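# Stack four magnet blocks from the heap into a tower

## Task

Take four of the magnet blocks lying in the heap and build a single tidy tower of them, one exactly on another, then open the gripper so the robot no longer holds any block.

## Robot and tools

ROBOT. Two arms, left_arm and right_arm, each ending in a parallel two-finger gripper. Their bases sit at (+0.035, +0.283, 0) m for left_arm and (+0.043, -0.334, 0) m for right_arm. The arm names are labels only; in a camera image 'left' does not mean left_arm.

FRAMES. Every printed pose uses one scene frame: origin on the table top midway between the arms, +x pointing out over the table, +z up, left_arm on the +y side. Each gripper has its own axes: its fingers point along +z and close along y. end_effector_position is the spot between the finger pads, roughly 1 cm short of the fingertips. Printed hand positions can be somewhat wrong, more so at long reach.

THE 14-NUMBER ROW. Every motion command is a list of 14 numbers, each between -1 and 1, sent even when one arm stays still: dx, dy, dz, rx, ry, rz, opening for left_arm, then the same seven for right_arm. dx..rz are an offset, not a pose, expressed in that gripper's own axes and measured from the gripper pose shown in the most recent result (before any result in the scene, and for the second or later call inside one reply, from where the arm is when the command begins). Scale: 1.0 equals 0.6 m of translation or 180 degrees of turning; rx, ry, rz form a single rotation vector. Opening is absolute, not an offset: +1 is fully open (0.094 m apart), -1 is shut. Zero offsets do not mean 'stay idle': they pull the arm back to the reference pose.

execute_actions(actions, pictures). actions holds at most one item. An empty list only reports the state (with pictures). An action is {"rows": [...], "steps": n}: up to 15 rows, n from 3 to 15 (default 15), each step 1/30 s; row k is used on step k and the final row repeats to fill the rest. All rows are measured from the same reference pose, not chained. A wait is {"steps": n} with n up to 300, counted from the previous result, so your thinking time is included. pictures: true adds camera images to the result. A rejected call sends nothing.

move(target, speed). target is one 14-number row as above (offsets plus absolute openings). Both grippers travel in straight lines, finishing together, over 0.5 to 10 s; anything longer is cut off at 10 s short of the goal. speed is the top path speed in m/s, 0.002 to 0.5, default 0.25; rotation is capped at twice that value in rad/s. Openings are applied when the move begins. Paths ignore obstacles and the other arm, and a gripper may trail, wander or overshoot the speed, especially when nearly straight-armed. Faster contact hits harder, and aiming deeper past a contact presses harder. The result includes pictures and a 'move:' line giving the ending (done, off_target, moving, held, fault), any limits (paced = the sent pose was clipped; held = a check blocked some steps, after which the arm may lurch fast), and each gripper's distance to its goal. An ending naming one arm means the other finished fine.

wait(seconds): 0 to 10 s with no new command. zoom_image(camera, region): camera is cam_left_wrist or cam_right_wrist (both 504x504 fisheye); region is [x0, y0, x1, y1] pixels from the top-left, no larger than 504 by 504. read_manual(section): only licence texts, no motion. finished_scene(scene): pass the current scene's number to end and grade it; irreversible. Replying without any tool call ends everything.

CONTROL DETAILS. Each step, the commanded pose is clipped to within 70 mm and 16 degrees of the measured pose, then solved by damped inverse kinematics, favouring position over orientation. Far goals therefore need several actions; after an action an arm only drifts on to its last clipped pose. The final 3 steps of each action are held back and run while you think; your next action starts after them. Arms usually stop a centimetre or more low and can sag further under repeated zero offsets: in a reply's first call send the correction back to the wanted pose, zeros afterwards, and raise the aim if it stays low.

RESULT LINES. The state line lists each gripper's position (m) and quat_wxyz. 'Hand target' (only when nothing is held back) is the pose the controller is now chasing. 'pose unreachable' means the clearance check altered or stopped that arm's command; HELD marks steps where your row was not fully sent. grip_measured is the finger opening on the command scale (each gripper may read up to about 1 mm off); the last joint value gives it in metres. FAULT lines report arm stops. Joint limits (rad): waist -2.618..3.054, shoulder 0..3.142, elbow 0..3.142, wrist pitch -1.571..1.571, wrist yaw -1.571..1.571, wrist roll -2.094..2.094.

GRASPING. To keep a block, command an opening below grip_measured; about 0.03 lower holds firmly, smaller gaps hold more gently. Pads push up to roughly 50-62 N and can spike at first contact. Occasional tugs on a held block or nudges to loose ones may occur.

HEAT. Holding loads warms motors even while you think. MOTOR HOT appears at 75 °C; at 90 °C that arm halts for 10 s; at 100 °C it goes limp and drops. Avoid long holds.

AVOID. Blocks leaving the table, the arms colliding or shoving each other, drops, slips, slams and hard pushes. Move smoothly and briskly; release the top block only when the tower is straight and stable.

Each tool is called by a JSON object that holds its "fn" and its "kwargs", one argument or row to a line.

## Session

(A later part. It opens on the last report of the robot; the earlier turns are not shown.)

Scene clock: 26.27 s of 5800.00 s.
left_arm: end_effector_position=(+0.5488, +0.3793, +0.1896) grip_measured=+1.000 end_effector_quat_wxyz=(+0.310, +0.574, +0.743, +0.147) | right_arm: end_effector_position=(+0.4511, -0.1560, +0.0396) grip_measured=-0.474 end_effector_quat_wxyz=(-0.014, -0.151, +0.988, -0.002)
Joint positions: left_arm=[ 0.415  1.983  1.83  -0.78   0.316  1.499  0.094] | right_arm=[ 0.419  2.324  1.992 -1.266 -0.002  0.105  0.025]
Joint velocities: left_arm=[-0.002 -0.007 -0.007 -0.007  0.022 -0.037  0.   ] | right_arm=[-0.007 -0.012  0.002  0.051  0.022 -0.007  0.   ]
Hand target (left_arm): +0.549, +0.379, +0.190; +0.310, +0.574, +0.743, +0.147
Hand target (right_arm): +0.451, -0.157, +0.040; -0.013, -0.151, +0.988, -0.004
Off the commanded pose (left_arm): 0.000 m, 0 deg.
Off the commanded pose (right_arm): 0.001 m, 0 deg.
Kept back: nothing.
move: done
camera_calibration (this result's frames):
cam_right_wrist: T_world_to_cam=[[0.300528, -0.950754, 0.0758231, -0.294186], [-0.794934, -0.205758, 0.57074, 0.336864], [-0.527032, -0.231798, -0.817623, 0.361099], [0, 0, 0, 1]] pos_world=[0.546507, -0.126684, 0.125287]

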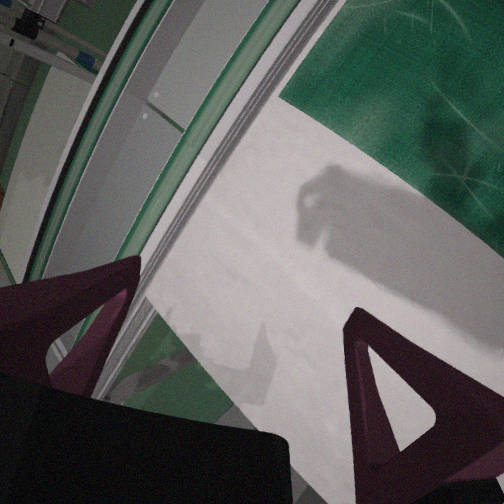

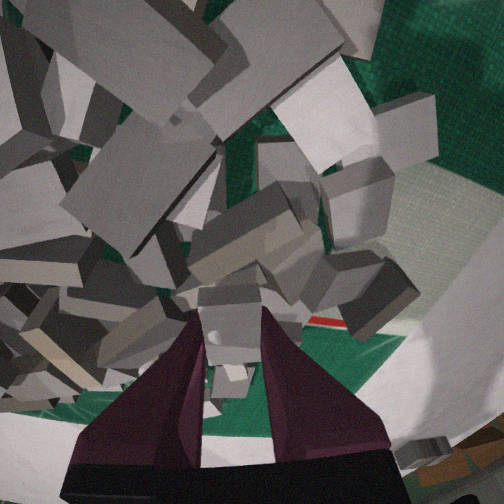

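{"fn": "move", "kwargs": {
  "target": [0,0,0,0,0,0,1, -0.01,0,-0.12,0,-0.008,0,-0.51],
  "speed": 0.1
}}

Scene clock: 27.87 s of 5800.00 s.
left_arm: end_effector_position=(+0.5488, +0.3793, +0.1896) grip_measured=+1.000 end_effector_quat_wxyz=(+0.310, +0.574, +0.743, +0.147) | right_arm: end_effector_position=(+0.4530, -0.1552, +0.1019) grip_measured=-0.474 end_effector_quat_wxyz=(-0.016, -0.151, +0.988, -0.003)
Joint positions: left_arm=[ 0.415  1.983  1.83  -0.78   0.316  1.499  0.094] | right_arm=[ 0.419  2.359  2.299 -1.544 -0.002  0.105  0.025]
Joint velocities: left_arm=[-0.012  0.017 -0.002 -0.037  0.051  0.051  0.   ] | right_arm=[-0.012  0.012  0.002  0.081  0.007  0.081  0.   ]
Hand target (left_arm): +0.549, +0.379, +0.190; +0.310, +0.574, +0.743, +0.147
Hand target (right_arm): +0.458, -0.153, +0.111; -0.001, -0.152, +0.988, -0.000
Off the commanded pose (left_arm): 0.000 m, 0 deg.
Off the commanded pose (right_arm): 0.011 m, 2 deg.
Kept back: nothing.
move: off_target (right_arm)
camera_calibration (this result's frames):
cam_right_wrist: T_world_to_cam=[[0.300901, -0.950593, 0.0763661, -0.298887], [-0.792126, -0.204542, 0.575064, 0.301552], [-0.531032, -0.233529, -0.814536, 0.414457], [0, 0, 0, 1]] pos_world=[0.548893, -0.125652, 0.187003]

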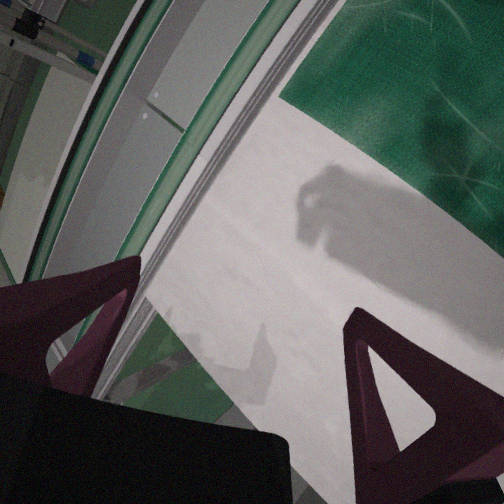

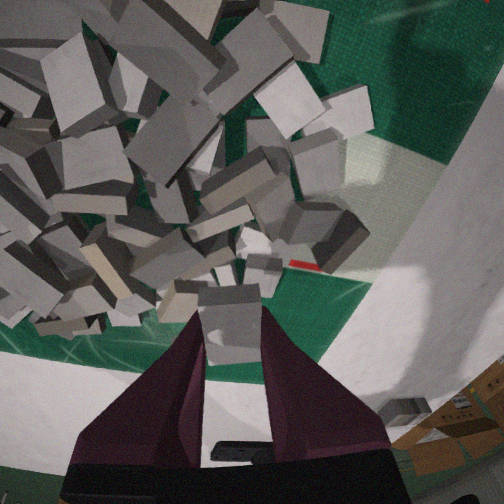

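{"fn": "move", "kwargs": {
  "target": [0,0,0,0,0,0,1, 0.2,0.065,0.012,0,-0.01,0.414,-0.51],
  "speed": 0.3
}}

Scene clock: 30.90 s of 5800.00 s.
left_arm: end_effector_position=(+0.5488, +0.3793, +0.1896) grip_measured=+1.000 end_effector_quat_wxyz=(+0.310, +0.574, +0.743, +0.147) | right_arm: end_effector_position=(+0.3273, -0.1540, +0.0889) grip_measured=-0.474 end_effector_quat_wxyz=(-0.010, +0.478, +0.878, -0.016)
Joint positions: left_arm=[ 0.415  1.983  1.83  -0.78   0.316  1.499  0.094] | right_arm=[ 0.571  1.862  1.485 -1.232 -0.002  1.559  0.025]
Joint velocities: left_arm=[ 0.002  0.022 -0.002 -0.022 -0.022 -0.037  0.   ] | right_arm=[-0.012 -0.032 -0.017 -0.037  0.007  0.022 -0.   ]
Hand target (left_arm): +0.549, +0.379, +0.190; +0.310, +0.574, +0.743, +0.147
Hand target (right_arm): +0.326, -0.155, +0.095; +0.003, +0.478, +0.878, -0.012
Off the commanded pose (left_arm): 0.000 m, 0 deg.
Off the commanded pose (right_arm): 0.010 m, 2 deg.
Kept back: nothing.
move: done
camera_calibration (this result's frames):
cam_right_wrist: T_world_to_cam=[[-0.834632, -0.539134, 0.112802, 0.172812], [-0.400182, 0.734257, 0.548381, 0.228285], [-0.378477, 0.412554, -0.828586, 0.388151], [0, 0, 0, 1]] pos_world=[0.382496, -0.234585, 0.176936]

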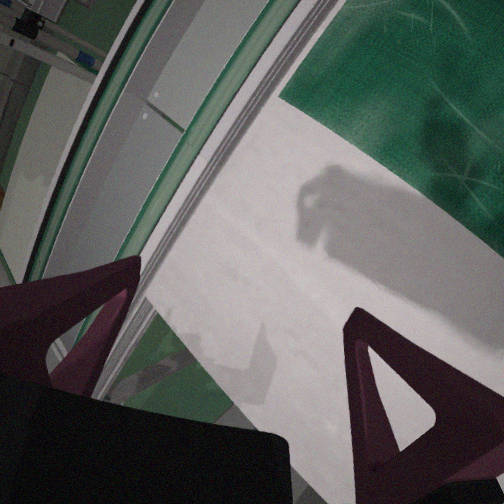

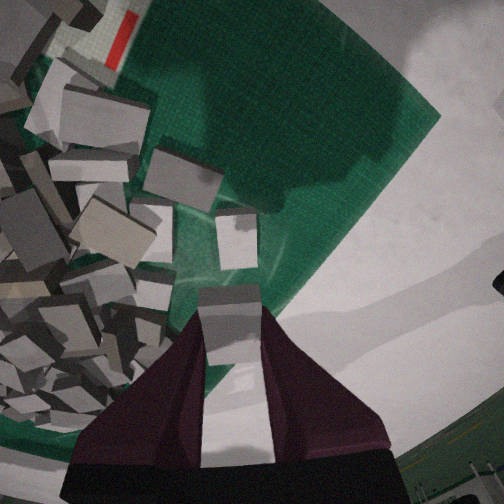

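{"fn": "move", "kwargs": {
  "target": [0,0,0,0,0,0,1, -0.002,-0.008,0.07,0.01,0,0,-0.51],
  "speed": 0.1
}}

{"fn": "zoom_image", "kwargs": {
  "camera": "cam_right_wrist",
  "region": [130,200,330,400]
}}

Scene clock: 32.13 s of 5800.00 s.
left_arm: end_effector_position=(+0.5488, +0.3793, +0.1896) grip_measured=+1.000 end_effector_quat_wxyz=(+0.310, +0.574, +0.743, +0.147) | right_arm: end_effector_position=(+0.3230, -0.1565, +0.0480) grip_measured=-0.474 end_effector_quat_wxyz=(-0.018, +0.479, +0.877, -0.029)
Joint positions: left_arm=[ 0.415  1.983  1.83  -0.78   0.316  1.499  0.094] | right_arm=[ 0.571  1.906  1.375 -1.109 -0.003  1.56   0.025]
Joint velocities: left_arm=[ 0.002 -0.017  0.002  0.051  0.022 -0.066  0.   ] | right_arm=[-0.012 -0.007 -0.017  0.081  0.007 -0.066 -0.   ]
Hand target (left_arm): +0.549, +0.379, +0.190; +0.310, +0.574, +0.743, +0.147
Hand target (right_arm): +0.323, -0.159, +0.047; -0.018, +0.478, +0.878, -0.030
Off the commanded pose (left_arm): 0.000 m, 0 deg.
Off the commanded pose (right_arm): 0.002 m, 0 deg.
Kept back: nothing.
move: done
camera_calibration (this result's frames):
cam_right_wrist: T_world_to_cam=[[-0.831821, -0.536088, 0.143816, 0.170608], [-0.384594, 0.743515, 0.547059, 0.24734], [-0.400201, 0.399744, -0.824648, 0.358504], [0, 0, 0, 1]] pos_world=[0.380515, -0.235749, 0.135794]

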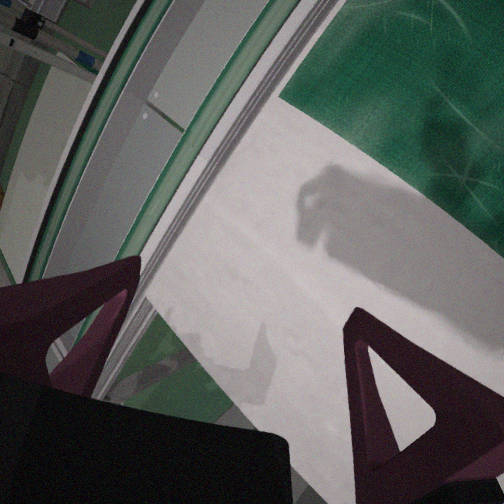

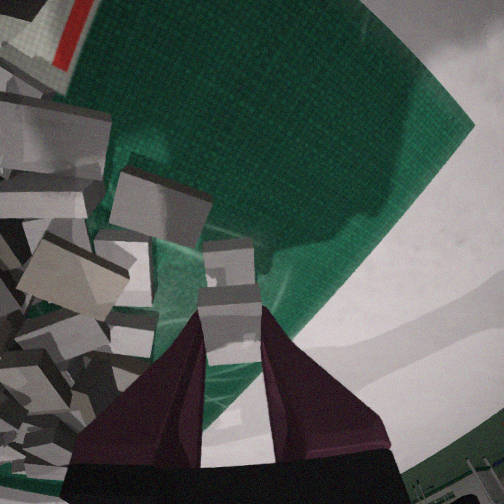

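Region (130, 200, 330, 400) of cam_right_wrist's 504x504 image, scaled by 2.520, with more detail than that image has.

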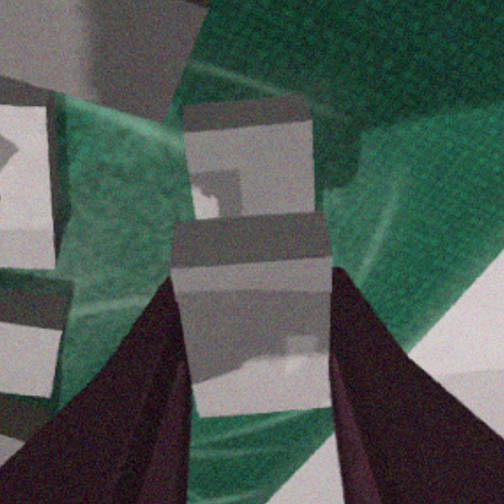

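{"fn": "move", "kwargs": {
  "target": [0,0,0,0,0,0,1, -0.004,0,0.036,-0.022,0,0,-0.51],
  "speed": 0.04
}}

{"fn": "zoom_image", "kwargs": {
  "camera": "cam_right_wrist",
  "region": [130,200,330,400]
}}

Scene clock: 33.43 s of 5800.00 s.
left_arm: end_effector_position=(+0.5488, +0.3793, +0.1896) grip_measured=+1.000 end_effector_quat_wxyz=(+0.310, +0.574, +0.743, +0.147) | right_arm: end_effector_position=(+0.3201, -0.1578, +0.0230) grip_measured=-0.474 end_effector_quat_wxyz=(-0.009, +0.478, +0.878, -0.010)
Joint positions: left_arm=[ 0.415  1.983  1.83  -0.78   0.316  1.499  0.094] | right_arm=[ 0.571  1.889  1.249 -0.958 -0.006  1.557  0.025]
Joint velocities: left_arm=[-0.002 -0.002  0.002 -0.007  0.007 -0.022  0.   ] | right_arm=[ 0.007 -0.017  0.002  0.066 -0.066 -0.022 -0.002]
Hand target (left_arm): +0.549, +0.379, +0.190; +0.310, +0.574, +0.743, +0.147
Hand target (right_arm): +0.323, -0.159, +0.026; -0.002, +0.479, +0.878, +0.000
Off the commanded pose (left_arm): 0.000 m, 0 deg.
Off the commanded pose (right_arm): 0.005 m, 2 deg.
Kept back: nothing.
move: done
camera_calibration (this result's frames):
cam_right_wrist: T_world_to_cam=[[-0.834641, -0.541242, 0.102132, 0.172115], [-0.405175, 0.728938, 0.551799, 0.264988], [-0.373105, 0.419173, -0.827699, 0.331736], [0, 0, 0, 1]] pos_world=[0.374793, -0.239059, 0.110779]

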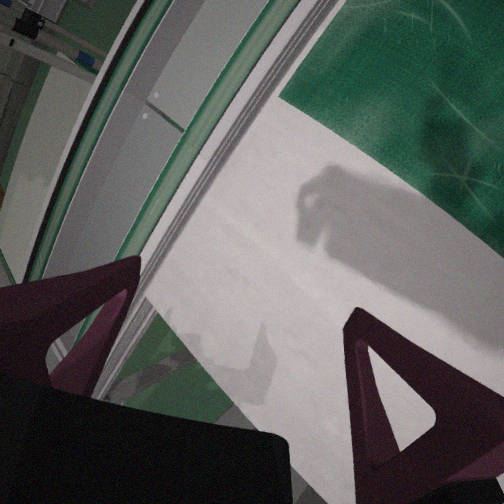

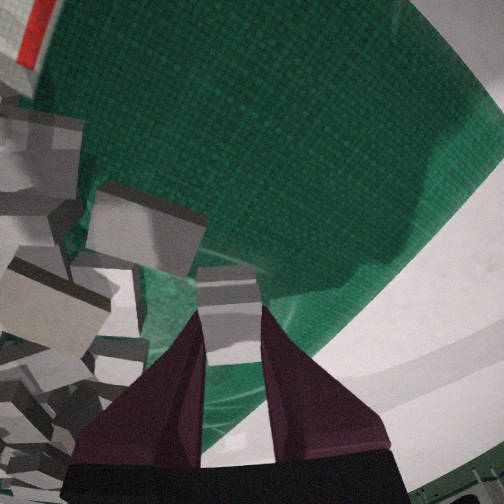

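Region (130, 200, 330, 400) of cam_right_wrist's 504x504 image, scaled by 2.520, with more detail than that image has.

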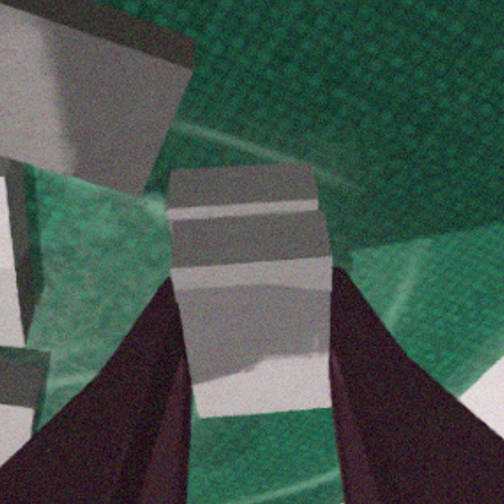

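{"fn": "move", "kwargs": {
  "target": [0,0,0,0,0,0,1, -0.004,0.004,0.003,0,0,0,-0.51],
  "speed": 0.02
}}

{"fn": "move", "kwargs": {
  "target": [0,0,0,0,0,0,1, 0,0,0,0,0,0,-0.25]
}}

{"fn": "move", "kwargs": {
  "target": [0,0,0,0,0,0,1, 0,0,-0.085,0.006,0,0,-0.25],
  "speed": 0.15
}}

{"fn": "zoom_image", "kwargs": {
  "camera": "cam_right_wrist",
  "region": [60,120,310,370]
}}

Scene clock: 34.37 s of 5800.00 s.
left_arm: end_effector_position=(+0.5488, +0.3793, +0.1896) grip_measured=+1.000 end_effector_quat_wxyz=(+0.310, +0.574, +0.743, +0.147) | right_arm: end_effector_position=(+0.3201, -0.1577, +0.0230) grip_measured=-0.474 end_effector_quat_wxyz=(-0.009, +0.477, +0.879, -0.010)
Joint positions: left_arm=[ 0.415  1.983  1.83  -0.78   0.316  1.499  0.094] | right_arm=[ 0.571  1.888  1.249 -0.958 -0.006  1.556  0.025]
Joint velocities: left_arm=[ 0.002 -0.002  0.022 -0.081 -0.037 -0.022  0.   ] | right_arm=[ 0.007  0.017 -0.012 -0.037 -0.007 -0.022 -0.   ]
Hand target (left_arm): +0.549, +0.379, +0.190; +0.310, +0.574, +0.743, +0.147
Hand target (right_arm): +0.323, -0.158, +0.021; -0.009, +0.478, +0.878, -0.010
Off the commanded pose (left_arm): 0.000 m, 0 deg.
Off the commanded pose (right_arm): 0.004 m, 0 deg.
Kept back: nothing.
move: done
camera_calibration (this result's frames):
cam_right_wrist: T_world_to_cam=[[-0.834071, -0.542265, 0.10136, 0.17188], [-0.40624, 0.728059, 0.552176, 0.265106], [-0.373222, 0.419378, -0.827543, 0.331795], [0, 0, 0, 1]] pos_world=[0.374891, -0.238956, 0.110768]

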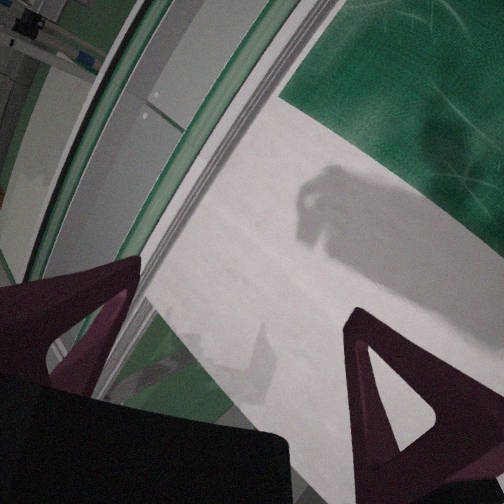

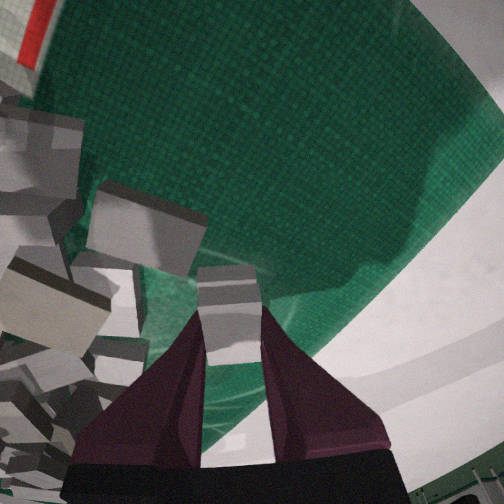

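Scene clock: 34.87 s of 5800.00 s.
left_arm: end_effector_position=(+0.5488, +0.3793, +0.1896) grip_measured=+1.000 end_effector_quat_wxyz=(+0.310, +0.574, +0.743, +0.147) | right_arm: end_effector_position=(+0.3201, -0.1576, +0.0230) grip_measured=-0.252 end_effector_quat_wxyz=(-0.009, +0.477, +0.879, -0.010)
Joint positions: left_arm=[ 0.415  1.983  1.83  -0.78   0.316  1.499  0.094] | right_arm=[ 0.571  1.888  1.249 -0.958 -0.007  1.556  0.035]
Joint velocities: left_arm=[ 0.002  0.022  0.007 -0.022 -0.066 -0.007  0.   ] | right_arm=[ 0.012 -0.002 -0.007  0.022 -0.11  -0.037  0.   ]
Hand target (left_arm): +0.549, +0.379, +0.190; +0.310, +0.574, +0.743, +0.147
Hand target (right_arm): +0.320, -0.158, +0.023; -0.009, +0.477, +0.879, -0.010
Off the commanded pose (left_arm): 0.000 m, 0 deg.
Off the commanded pose (right_arm): 0.000 m, 0 deg.
Kept back: nothing.
move: done
camera_calibration (this result's frames):
cam_right_wrist: T_world_to_cam=[[-0.834056, -0.54229, 0.101354, 0.171873], [-0.40612, 0.727885, 0.552494, 0.264976], [-0.373386, 0.419649, -0.827332, 0.331848], [0, 0, 0, 1]] pos_world=[0.374871, -0.238927, 0.110731]

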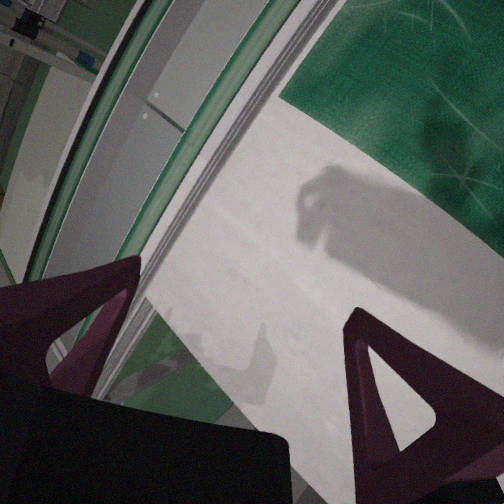

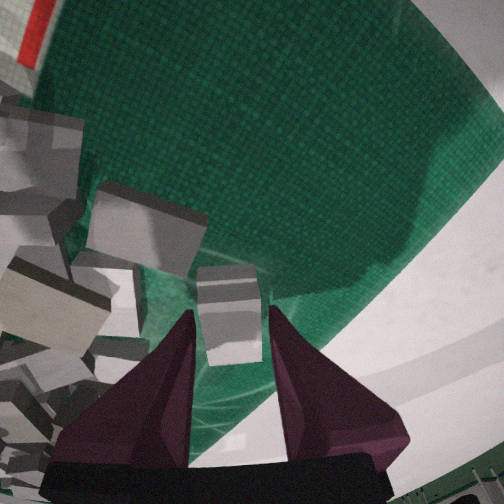

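Scene clock: 35.90 s of 5800.00 s.
left_arm: end_effector_position=(+0.5488, +0.3793, +0.1896) grip_measured=+1.000 end_effector_quat_wxyz=(+0.310, +0.574, +0.743, +0.147) | right_arm: end_effector_position=(+0.3167, -0.1595, +0.0627) grip_measured=-0.252 end_effector_quat_wxyz=(-0.021, +0.477, +0.878, -0.029)
Joint positions: left_arm=[ 0.415  1.983  1.83  -0.78   0.316  1.499  0.094] | right_arm=[ 0.571  1.868  1.385 -1.159 -0.008  1.556  0.035]
Joint velocities: left_arm=[-0.012 -0.017  0.002  0.007  0.007 -0.051  0.   ] | right_arm=[-0.007  0.002 -0.002 -0.051 -0.095 -0.022 -0.001]
Hand target (left_arm): +0.549, +0.379, +0.190; +0.310, +0.574, +0.743, +0.147
Hand target (right_arm): +0.320, -0.157, +0.074; -0.014, +0.477, +0.878, -0.018
Off the commanded pose (left_arm): 0.000 m, 0 deg.
Off the commanded pose (right_arm): 0.012 m, 2 deg.
Kept back: nothing.
move: off_target (right_arm)
camera_calibration (this result's frames):
cam_right_wrist: T_world_to_cam=[[-0.829296, -0.5394, 0.145996, 0.160126], [-0.384713, 0.74059, 0.550928, 0.238393], [-0.405294, 0.400716, -0.821683, 0.370941], [0, 0, 0, 1]] pos_world=[0.374845, -0.238821, 0.150081]

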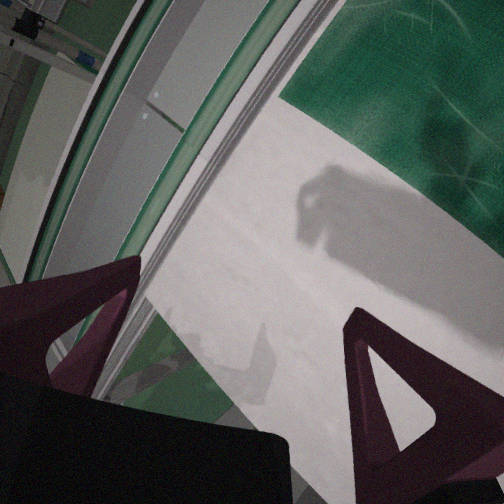

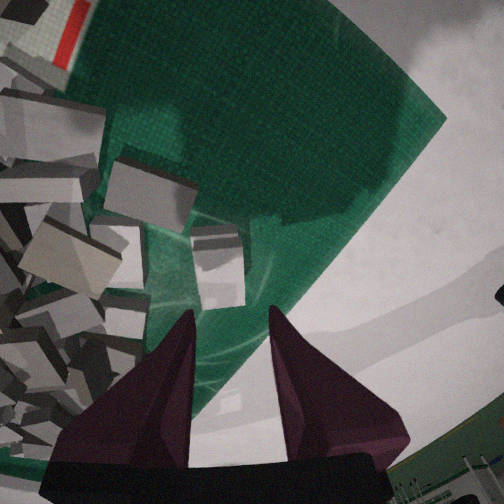

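Region (60, 120, 310, 370) of cam_right_wrist's 504x504 image, scaled by 2.016, with more detail than that image has.

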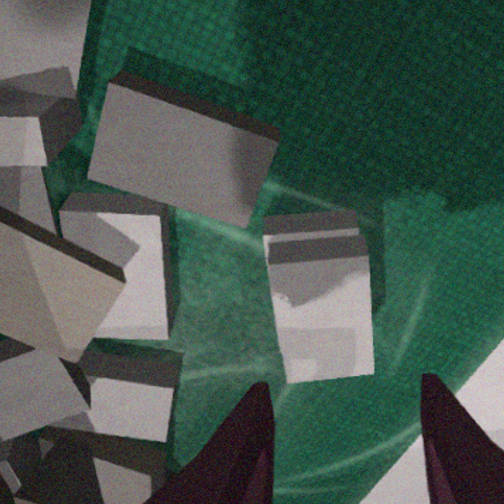

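{"fn": "move", "kwargs": {
  "target": [0,0,0,0,0,0,1, -0.077,0.07,0.012,-0.02,-0.014,-0.361,-0.25],
  "speed": 0.3
}}

Scene clock: 38.67 s of 5800.00 s.
left_arm: end_effector_position=(+0.5488, +0.3793, +0.1896) grip_measured=+1.000 end_effector_quat_wxyz=(+0.310, +0.574, +0.743, +0.147) | right_arm: end_effector_position=(+0.3639, -0.1767, +0.0486) grip_measured=-0.252 end_effector_quat_wxyz=(-0.017, -0.071, +0.997, -0.002)
Joint positions: left_arm=[ 0.415  1.983  1.83  -0.78   0.316  1.499  0.094] | right_arm=[ 0.46   1.966  1.464 -1.101 -0.008  0.308  0.035]
Joint velocities: left_arm=[-0.002 -0.012 -0.017 -0.007  0.037  0.022  0.   ] | right_arm=[ 0.012 -0.007  0.007 -0.051  0.022 -0.022  0.001]
Hand target (left_arm): +0.549, +0.379, +0.190; +0.310, +0.574, +0.743, +0.147
Hand target (right_arm): +0.376, -0.175, +0.054; +0.000, -0.070, +0.998, +0.004
Off the commanded pose (left_arm): 0.000 m, 0 deg.
Off the commanded pose (right_arm): 0.013 m, 2 deg.
Kept back: nothing.
move: off_target (right_arm)
camera_calibration (this result's frames):
cam_right_wrist: T_world_to_cam=[[0.143865, -0.98653, 0.0778595, -0.23775], [-0.814444, -0.0733431, 0.575589, 0.288432], [-0.562125, -0.146219, -0.814024, 0.345376], [0, 0, 0, 1]] pos_world=[0.46326, -0.162892, 0.133637]

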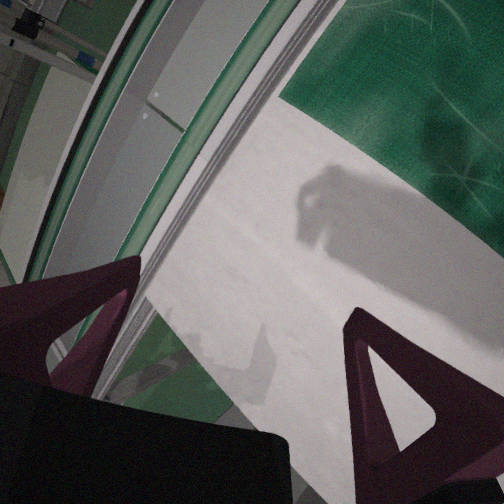

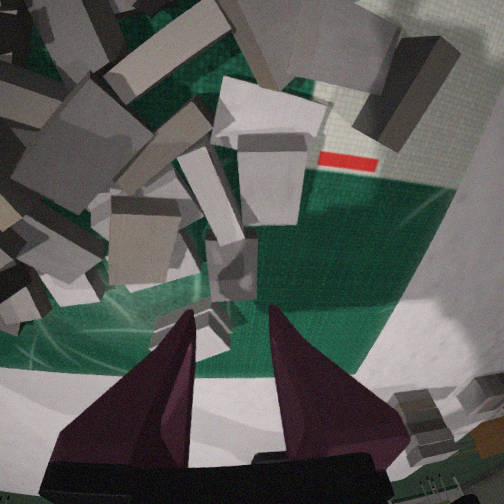

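{"fn": "move", "kwargs": {
  "target": [0,0,0,0,0,0,1, -0.028,-0.004,0.056,0,-0.012,0,-0.28],
  "speed": 0.06
}}

{"fn": "zoom_image", "kwargs": {
  "camera": "cam_right_wrist",
  "region": [130,220,330,420]
}}

Scene clock: 39.77 s of 5800.00 s.
left_arm: end_effector_position=(+0.5488, +0.3793, +0.1896) grip_measured=+1.000 end_effector_quat_wxyz=(+0.310, +0.574, +0.743, +0.147) | right_arm: end_effector_position=(+0.3732, -0.1732, +0.0233) grip_measured=-0.278 end_effector_quat_wxyz=(-0.008, -0.075, +0.997, +0.001)
Joint positions: left_arm=[ 0.415  1.983  1.83  -0.78   0.316  1.499  0.094] | right_arm=[ 0.457  2.014  1.428 -0.999 -0.008  0.297  0.034]
Joint velocities: left_arm=[ 0.017 -0.017  0.032 -0.037  0.037 -0.022  0.   ] | right_arm=[-0.012 -0.012  0.017 -0.095 -0.095  0.051 -0.   ]
Hand target (left_arm): +0.549, +0.379, +0.190; +0.310, +0.574, +0.743, +0.147
Hand target (right_arm): +0.380, -0.177, +0.015; +0.002, -0.071, +0.997, -0.001
Off the commanded pose (left_arm): 0.000 m, 0 deg.
Off the commanded pose (right_arm): 0.012 m, 1 deg.
Kept back: nothing.
move: off_target (right_arm)
camera_calibration (this result's frames):
cam_right_wrist: T_world_to_cam=[[0.150485, -0.986015, 0.0716101, -0.235903], [-0.823467, -0.084936, 0.560971, 0.312556], [-0.547044, -0.143386, -0.824732, 0.325721], [0, 0, 0, 1]] pos_world=[0.471063, -0.159353, 0.110191]

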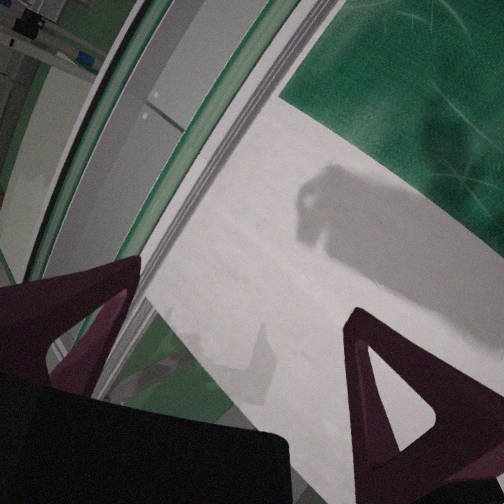

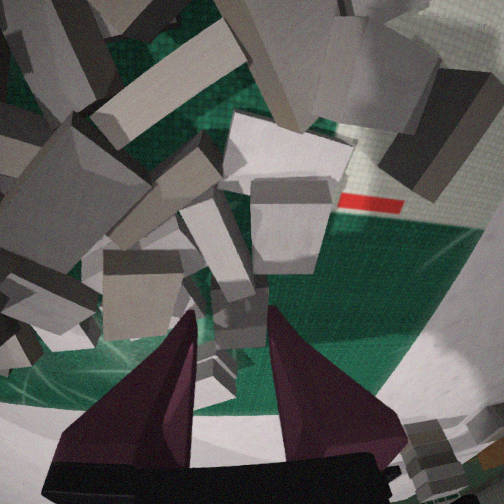

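Region (130, 220, 330, 420) of cam_right_wrist's 504x504 image, scaled by 2.520, with more detail than that image has.

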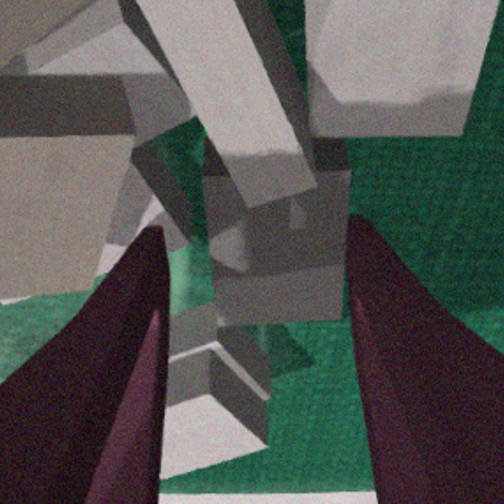

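{"fn": "move", "kwargs": {
  "target": [0,0,0,0,0,0,1, 0.002,-0.017,-0.012,0,-0.005,0,-0.28],
  "speed": 0.05
}}

{"fn": "zoom_image", "kwargs": {
  "camera": "cam_right_wrist",
  "region": [130,220,330,420]
}}

Scene clock: 40.77 s of 5800.00 s.
left_arm: end_effector_position=(+0.5488, +0.3793, +0.1896) grip_measured=+1.000 end_effector_quat_wxyz=(+0.310, +0.574, +0.743, +0.147) | right_arm: end_effector_position=(+0.3725, -0.1791, +0.0240) grip_measured=-0.278 end_effector_quat_wxyz=(-0.009, -0.076, +0.997, +0.001)
Joint positions: left_arm=[ 0.415  1.983  1.83  -0.78   0.316  1.499  0.094] | right_arm=[ 0.443  2.004  1.416 -1.    -0.008  0.282  0.034]
Joint velocities: left_arm=[ 0.002 -0.002 -0.017 -0.066 -0.022  0.037  0.   ] | right_arm=[-0.012  0.002  0.002 -0.007 -0.022 -0.051  0.   ]
Hand target (left_arm): +0.549, +0.379, +0.190; +0.310, +0.574, +0.743, +0.147
Hand target (right_arm): +0.373, -0.183, +0.030; -0.000, -0.075, +0.997, +0.002
Off the commanded pose (left_arm): 0.000 m, 0 deg.
Off the commanded pose (right_arm): 0.008 m, 1 deg.
Kept back: nothing.
move: done
camera_calibration (this result's frames):
cam_right_wrist: T_world_to_cam=[[0.15216, -0.985722, 0.0721126, -0.24223], [-0.821987, -0.0856959, 0.563023, 0.310347], [-0.548804, -0.144945, -0.823289, 0.325373], [0, 0, 0, 1]] pos_world=[0.470525, -0.165015, 0.110612]

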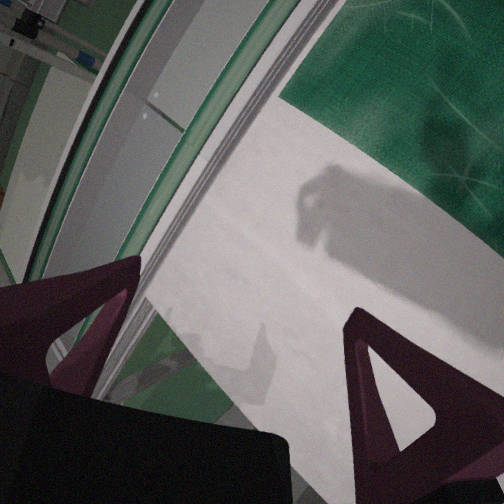

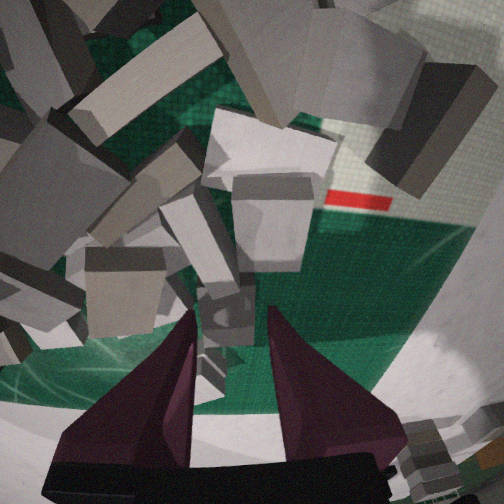

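Region (130, 220, 330, 420) of cam_right_wrist's 504x504 image, scaled by 2.520, with more detail than that image has.

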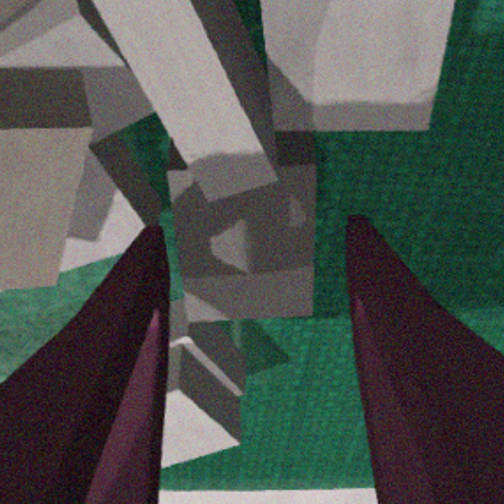

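{"fn": "move", "kwargs": {
  "target": [0,0,0,0,0,0,1, 0.003,0,0.022,0,-0.005,0,-0.28],
  "speed": 0.04
}}

{"fn": "zoom_image", "kwargs": {
  "camera": "cam_right_wrist",
  "region": [130,220,330,420]
}}

Scene clock: 41.70 s of 5800.00 s.
left_arm: end_effector_position=(+0.5488, +0.3793, +0.1896) grip_measured=+1.000 end_effector_quat_wxyz=(+0.310, +0.574, +0.743, +0.147) | right_arm: end_effector_position=(+0.3729, -0.1789, +0.0222) grip_measured=-0.278 end_effector_quat_wxyz=(-0.001, -0.076, +0.997, +0.004)
Joint positions: left_arm=[ 0.415  1.983  1.83  -0.78   0.316  1.499  0.094] | right_arm=[ 0.443  1.992  1.392 -0.97  -0.008  0.281  0.034]
Joint velocities: left_arm=[ 0.007 -0.002  0.012  0.037  0.037 -0.037  0.   ] | right_arm=[ 0.002  0.002  0.002  0.022 -0.051  0.007 -0.001]
Hand target (left_arm): +0.549, +0.379, +0.190; +0.310, +0.574, +0.743, +0.147
Hand target (right_arm): +0.370, -0.180, +0.011; -0.002, -0.076, +0.997, +0.001
Off the commanded pose (left_arm): 0.000 m, 0 deg.
Off the commanded pose (right_arm): 0.012 m, 0 deg.
Kept back: nothing.
move: off_target (right_arm)
camera_calibration (this result's frames):
cam_right_wrist: T_world_to_cam=[[0.151825, -0.986109, 0.0673671, -0.241826], [-0.830588, -0.0903402, 0.549511, 0.314344], [-0.535792, -0.139384, -0.832766, 0.320509], [0, 0, 0, 1]] pos_world=[0.469531, -0.165396, 0.110465]

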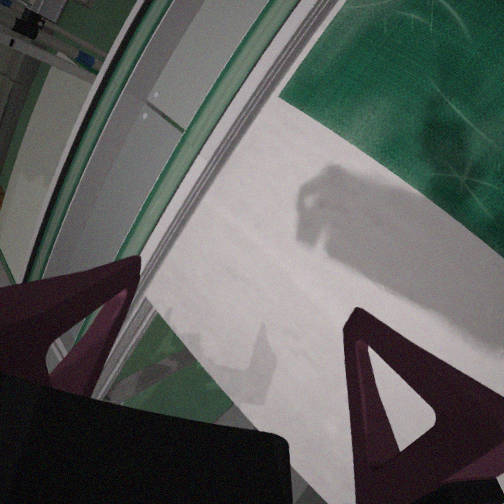

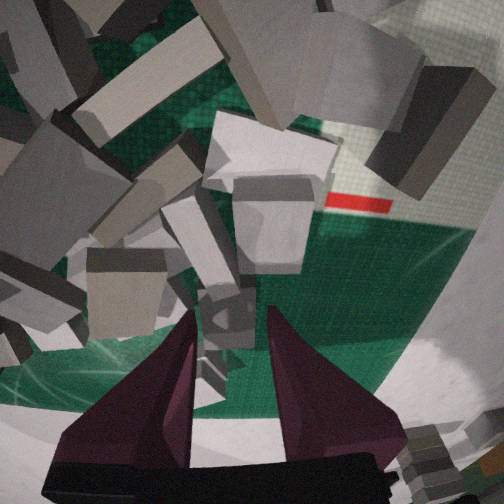

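Region (130, 220, 330, 420) of cam_right_wrist's 504x504 image, scaled by 2.520, with more detail than that image has.

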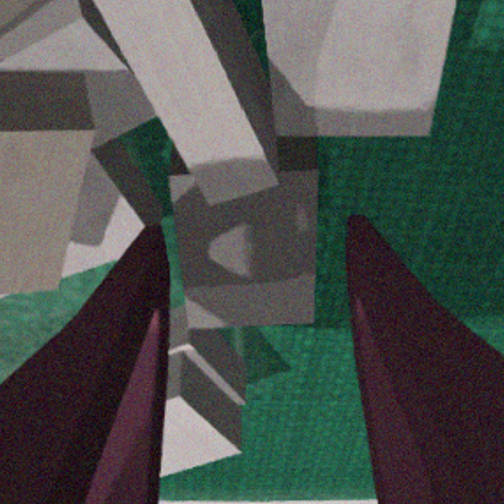

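{"fn": "move", "kwargs": {
  "target": [0,0,0,0,0,0,1, 0.016,0,-0.012,0,0,0,-0.28],
  "speed": 0.04
}}

{"fn": "move", "kwargs": {
  "target": [0,0,0,0,0,0,1, 0,0,0.02,0,-0.005,0,-0.28],
  "speed": 0.04
}}

{"fn": "zoom_image", "kwargs": {
  "camera": "cam_right_wrist",
  "region": [130,220,330,420]
}}

Scene clock: 42.67 s of 5800.00 s.
left_arm: end_effector_position=(+0.5488, +0.3793, +0.1896) grip_measured=+1.000 end_effector_quat_wxyz=(+0.310, +0.574, +0.743, +0.147) | right_arm: end_effector_position=(+0.3675, -0.1814, +0.0235) grip_measured=-0.278 end_effector_quat_wxyz=(-0.005, -0.076, +0.997, +0.003)
Joint positions: left_arm=[ 0.415  1.983  1.83  -0.78   0.316  1.499  0.094] | right_arm=[ 0.443  1.976  1.374 -0.976 -0.008  0.282  0.034]
Joint velocities: left_arm=[ 0.007  0.007 -0.007  0.051  0.037  0.081  0.   ] | right_arm=[ 0.017  0.007  0.007  0.022 -0.022  0.007 -0.001]
Hand target (left_arm): +0.549, +0.379, +0.190; +0.310, +0.574, +0.743, +0.147
Hand target (right_arm): +0.363, -0.180, +0.029; -0.001, -0.076, +0.997, +0.004
Off the commanded pose (left_arm): 0.000 m, 0 deg.
Off the commanded pose (right_arm): 0.007 m, 0 deg.
Kept back: nothing.
move: done
camera_calibration (this result's frames):
cam_right_wrist: T_world_to_cam=[[0.151547, -0.986005, 0.0694794, -0.243481], [-0.826827, -0.0879354, 0.555539, 0.307863], [-0.541655, -0.141638, -0.828582, 0.319967], [0, 0, 0, 1]] pos_world=[0.46476, -0.167682, 0.111006]

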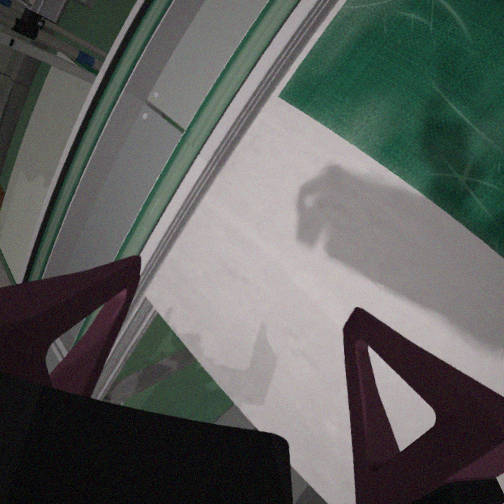

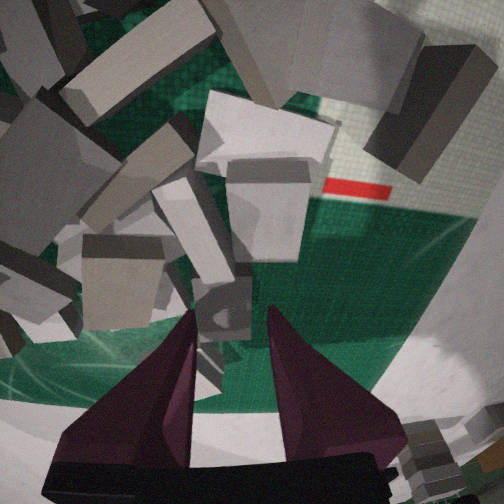

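Scene clock: 43.37 s of 5800.00 s.
left_arm: end_effector_position=(+0.5488, +0.3793, +0.1896) grip_measured=+1.000 end_effector_quat_wxyz=(+0.310, +0.574, +0.743, +0.147) | right_arm: end_effector_position=(+0.3684, -0.1810, +0.0219) grip_measured=-0.278 end_effector_quat_wxyz=(+0.001, -0.076, +0.997, +0.005)
Joint positions: left_arm=[ 0.415  1.983  1.83  -0.78   0.316  1.499  0.094] | right_arm=[ 0.443  1.972  1.362 -0.956 -0.008  0.282  0.034]
Joint velocities: left_arm=[-0.007  0.012 -0.012  0.066 -0.007 -0.066  0.   ] | right_arm=[ 0.007  0.002  0.002 -0.022  0.007  0.022 -0.001]
Hand target (left_arm): +0.549, +0.379, +0.190; +0.310, +0.574, +0.743, +0.147
Hand target (right_arm): +0.367, -0.182, +0.012; +0.003, -0.076, +0.997, +0.003
Off the commanded pose (left_arm): 0.000 m, 0 deg.
Off the commanded pose (right_arm): 0.011 m, 0 deg.
Kept back: nothing.
move: off_target (right_arm)
camera_calibration (this result's frames):
cam_right_wrist: T_world_to_cam=[[0.150865, -0.986321, 0.0664169, -0.242842], [-0.832361, -0.0904956, 0.546795, 0.311256], [-0.533305, -0.137775, -0.834628, 0.316977], [0, 0, 0, 1]] pos_world=[0.464759, -0.167682, 0.110493]

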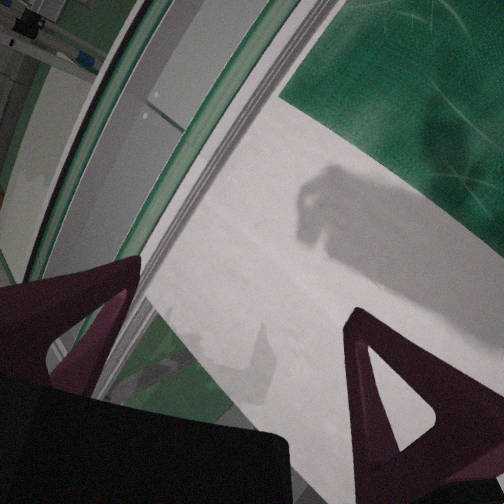

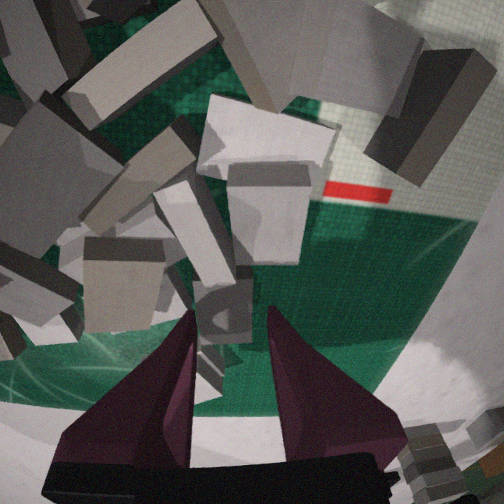

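Region (130, 220, 330, 420) of cam_right_wrist's 504x504 image, scaled by 2.520, with more detail than that image has.

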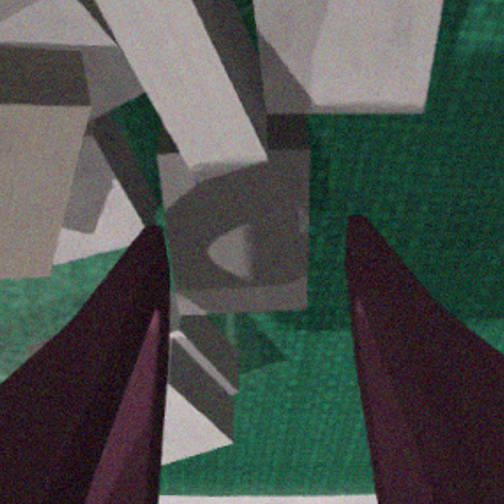

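{"fn": "move", "kwargs": {
  "target": [0,0,0,0,0,0,1, 0.006,0.015,-0.012,0,0,0,-0.28],
  "speed": 0.04
}}

{"fn": "move", "kwargs": {
  "target": [0,0,0,0,0,0,1, 0,0,0.02,0,0,0,-0.28],
  "speed": 0.04
}}

{"fn": "zoom_image", "kwargs": {
  "camera": "cam_right_wrist",
  "region": [130,220,330,420]
}}

Scene clock: 44.30 s of 5800.00 s.
left_arm: end_effector_position=(+0.5488, +0.3793, +0.1896) grip_measured=+1.000 end_effector_quat_wxyz=(+0.310, +0.574, +0.743, +0.147) | right_arm: end_effector_position=(+0.3666, -0.1803, +0.0226) grip_measured=-0.278 end_effector_quat_wxyz=(+0.000, -0.070, +0.998, +0.000)
Joint positions: left_arm=[ 0.415  1.983  1.83  -0.78   0.316  1.499  0.094] | right_arm=[ 0.451  1.97   1.361 -0.962 -0.     0.302  0.034]
Joint velocities: left_arm=[ 0.002 -0.022 -0.007  0.022 -0.037  0.022  0.   ] | right_arm=[-0.002  0.022  0.007 -0.095  0.051 -0.007 -0.   ]
Hand target (left_arm): +0.549, +0.379, +0.190; +0.310, +0.574, +0.743, +0.147
Hand target (right_arm): +0.363, -0.173, +0.029; +0.000, -0.076, +0.997, +0.004
Off the commanded pose (left_arm): 0.000 m, 0 deg.
Off the commanded pose (right_arm): 0.010 m, 1 deg.
Kept back: nothing.
move: done
camera_calibration (this result's frames):
cam_right_wrist: T_world_to_cam=[[0.13881, -0.987464, 0.0751417, -0.237868], [-0.83329, -0.0754627, 0.547662, 0.31246], [-0.535126, -0.138636, -0.833319, 0.31715], [0, 0, 0, 1]] pos_world=[0.463104, -0.167338, 0.111039]

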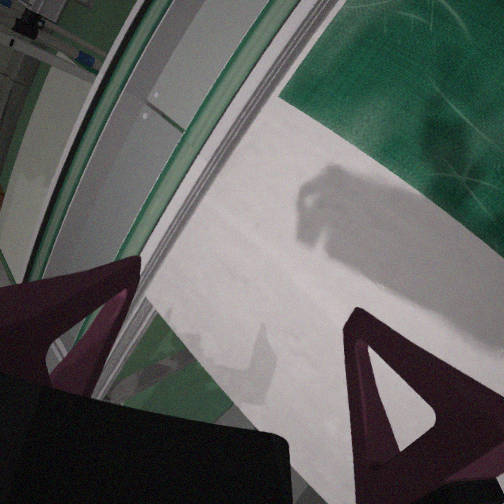

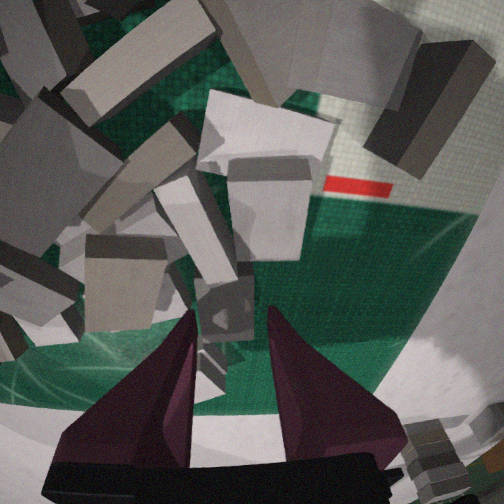

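Scene clock: 45.00 s of 5800.00 s.
left_arm: end_effector_position=(+0.5488, +0.3793, +0.1896) grip_measured=+1.000 end_effector_quat_wxyz=(+0.310, +0.574, +0.743, +0.147) | right_arm: end_effector_position=(+0.3671, -0.1801, +0.0226) grip_measured=-0.278 end_effector_quat_wxyz=(+0.001, -0.070, +0.998, +0.000)
Joint positions: left_arm=[ 0.415  1.983  1.83  -0.78   0.316  1.499  0.094] | right_arm=[ 0.451  1.97   1.361 -0.96   0.001  0.302  0.034]
Joint velocities: left_arm=[-0.002  0.012 -0.007  0.051 -0.022  0.037  0.   ] | right_arm=[-0.017 -0.017 -0.007 -0.007 -0.037 -0.066  0.   ]
Hand target (left_arm): +0.549, +0.379, +0.190; +0.310, +0.574, +0.743, +0.147
Hand target (right_arm): +0.366, -0.181, +0.011; -0.000, -0.070, +0.998, -0.000
Off the commanded pose (left_arm): 0.000 m, 0 deg.
Off the commanded pose (right_arm): 0.012 m, 0 deg.
Kept back: nothing.
move: off_target (right_arm)
camera_calibration (this result's frames):
cam_right_wrist: T_world_to_cam=[[0.138629, -0.987486, 0.0751898, -0.237767], [-0.834599, -0.075619, 0.545642, 0.313444], [-0.533128, -0.138395, -0.834638, 0.316814], [0, 0, 0, 1]] pos_world=[0.463464, -0.167244, 0.111274]

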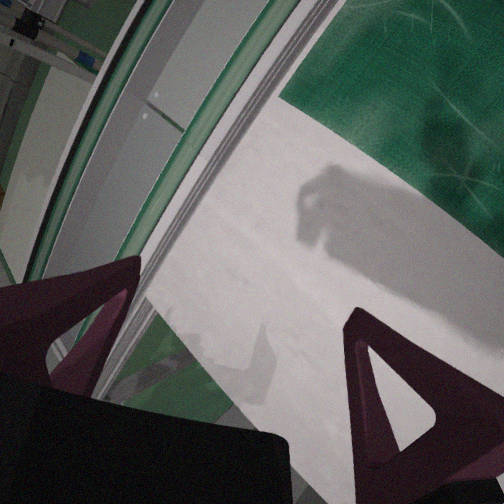

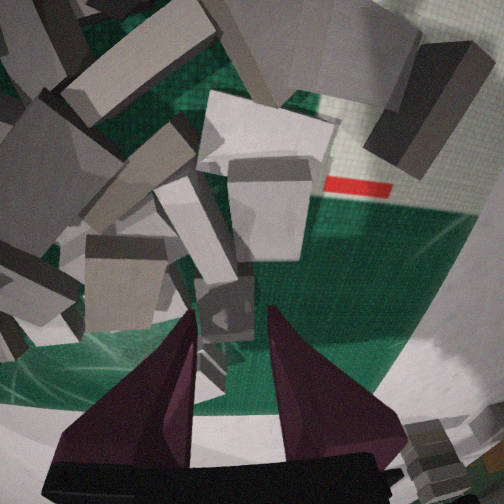

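Region (130, 220, 330, 420) of cam_right_wrist's 504x504 image, scaled by 2.520, with more detail than that image has.

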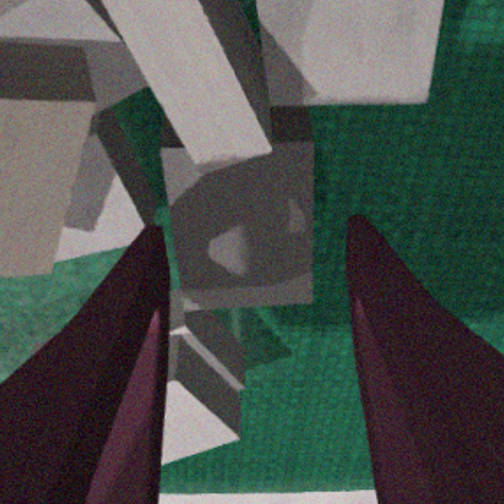

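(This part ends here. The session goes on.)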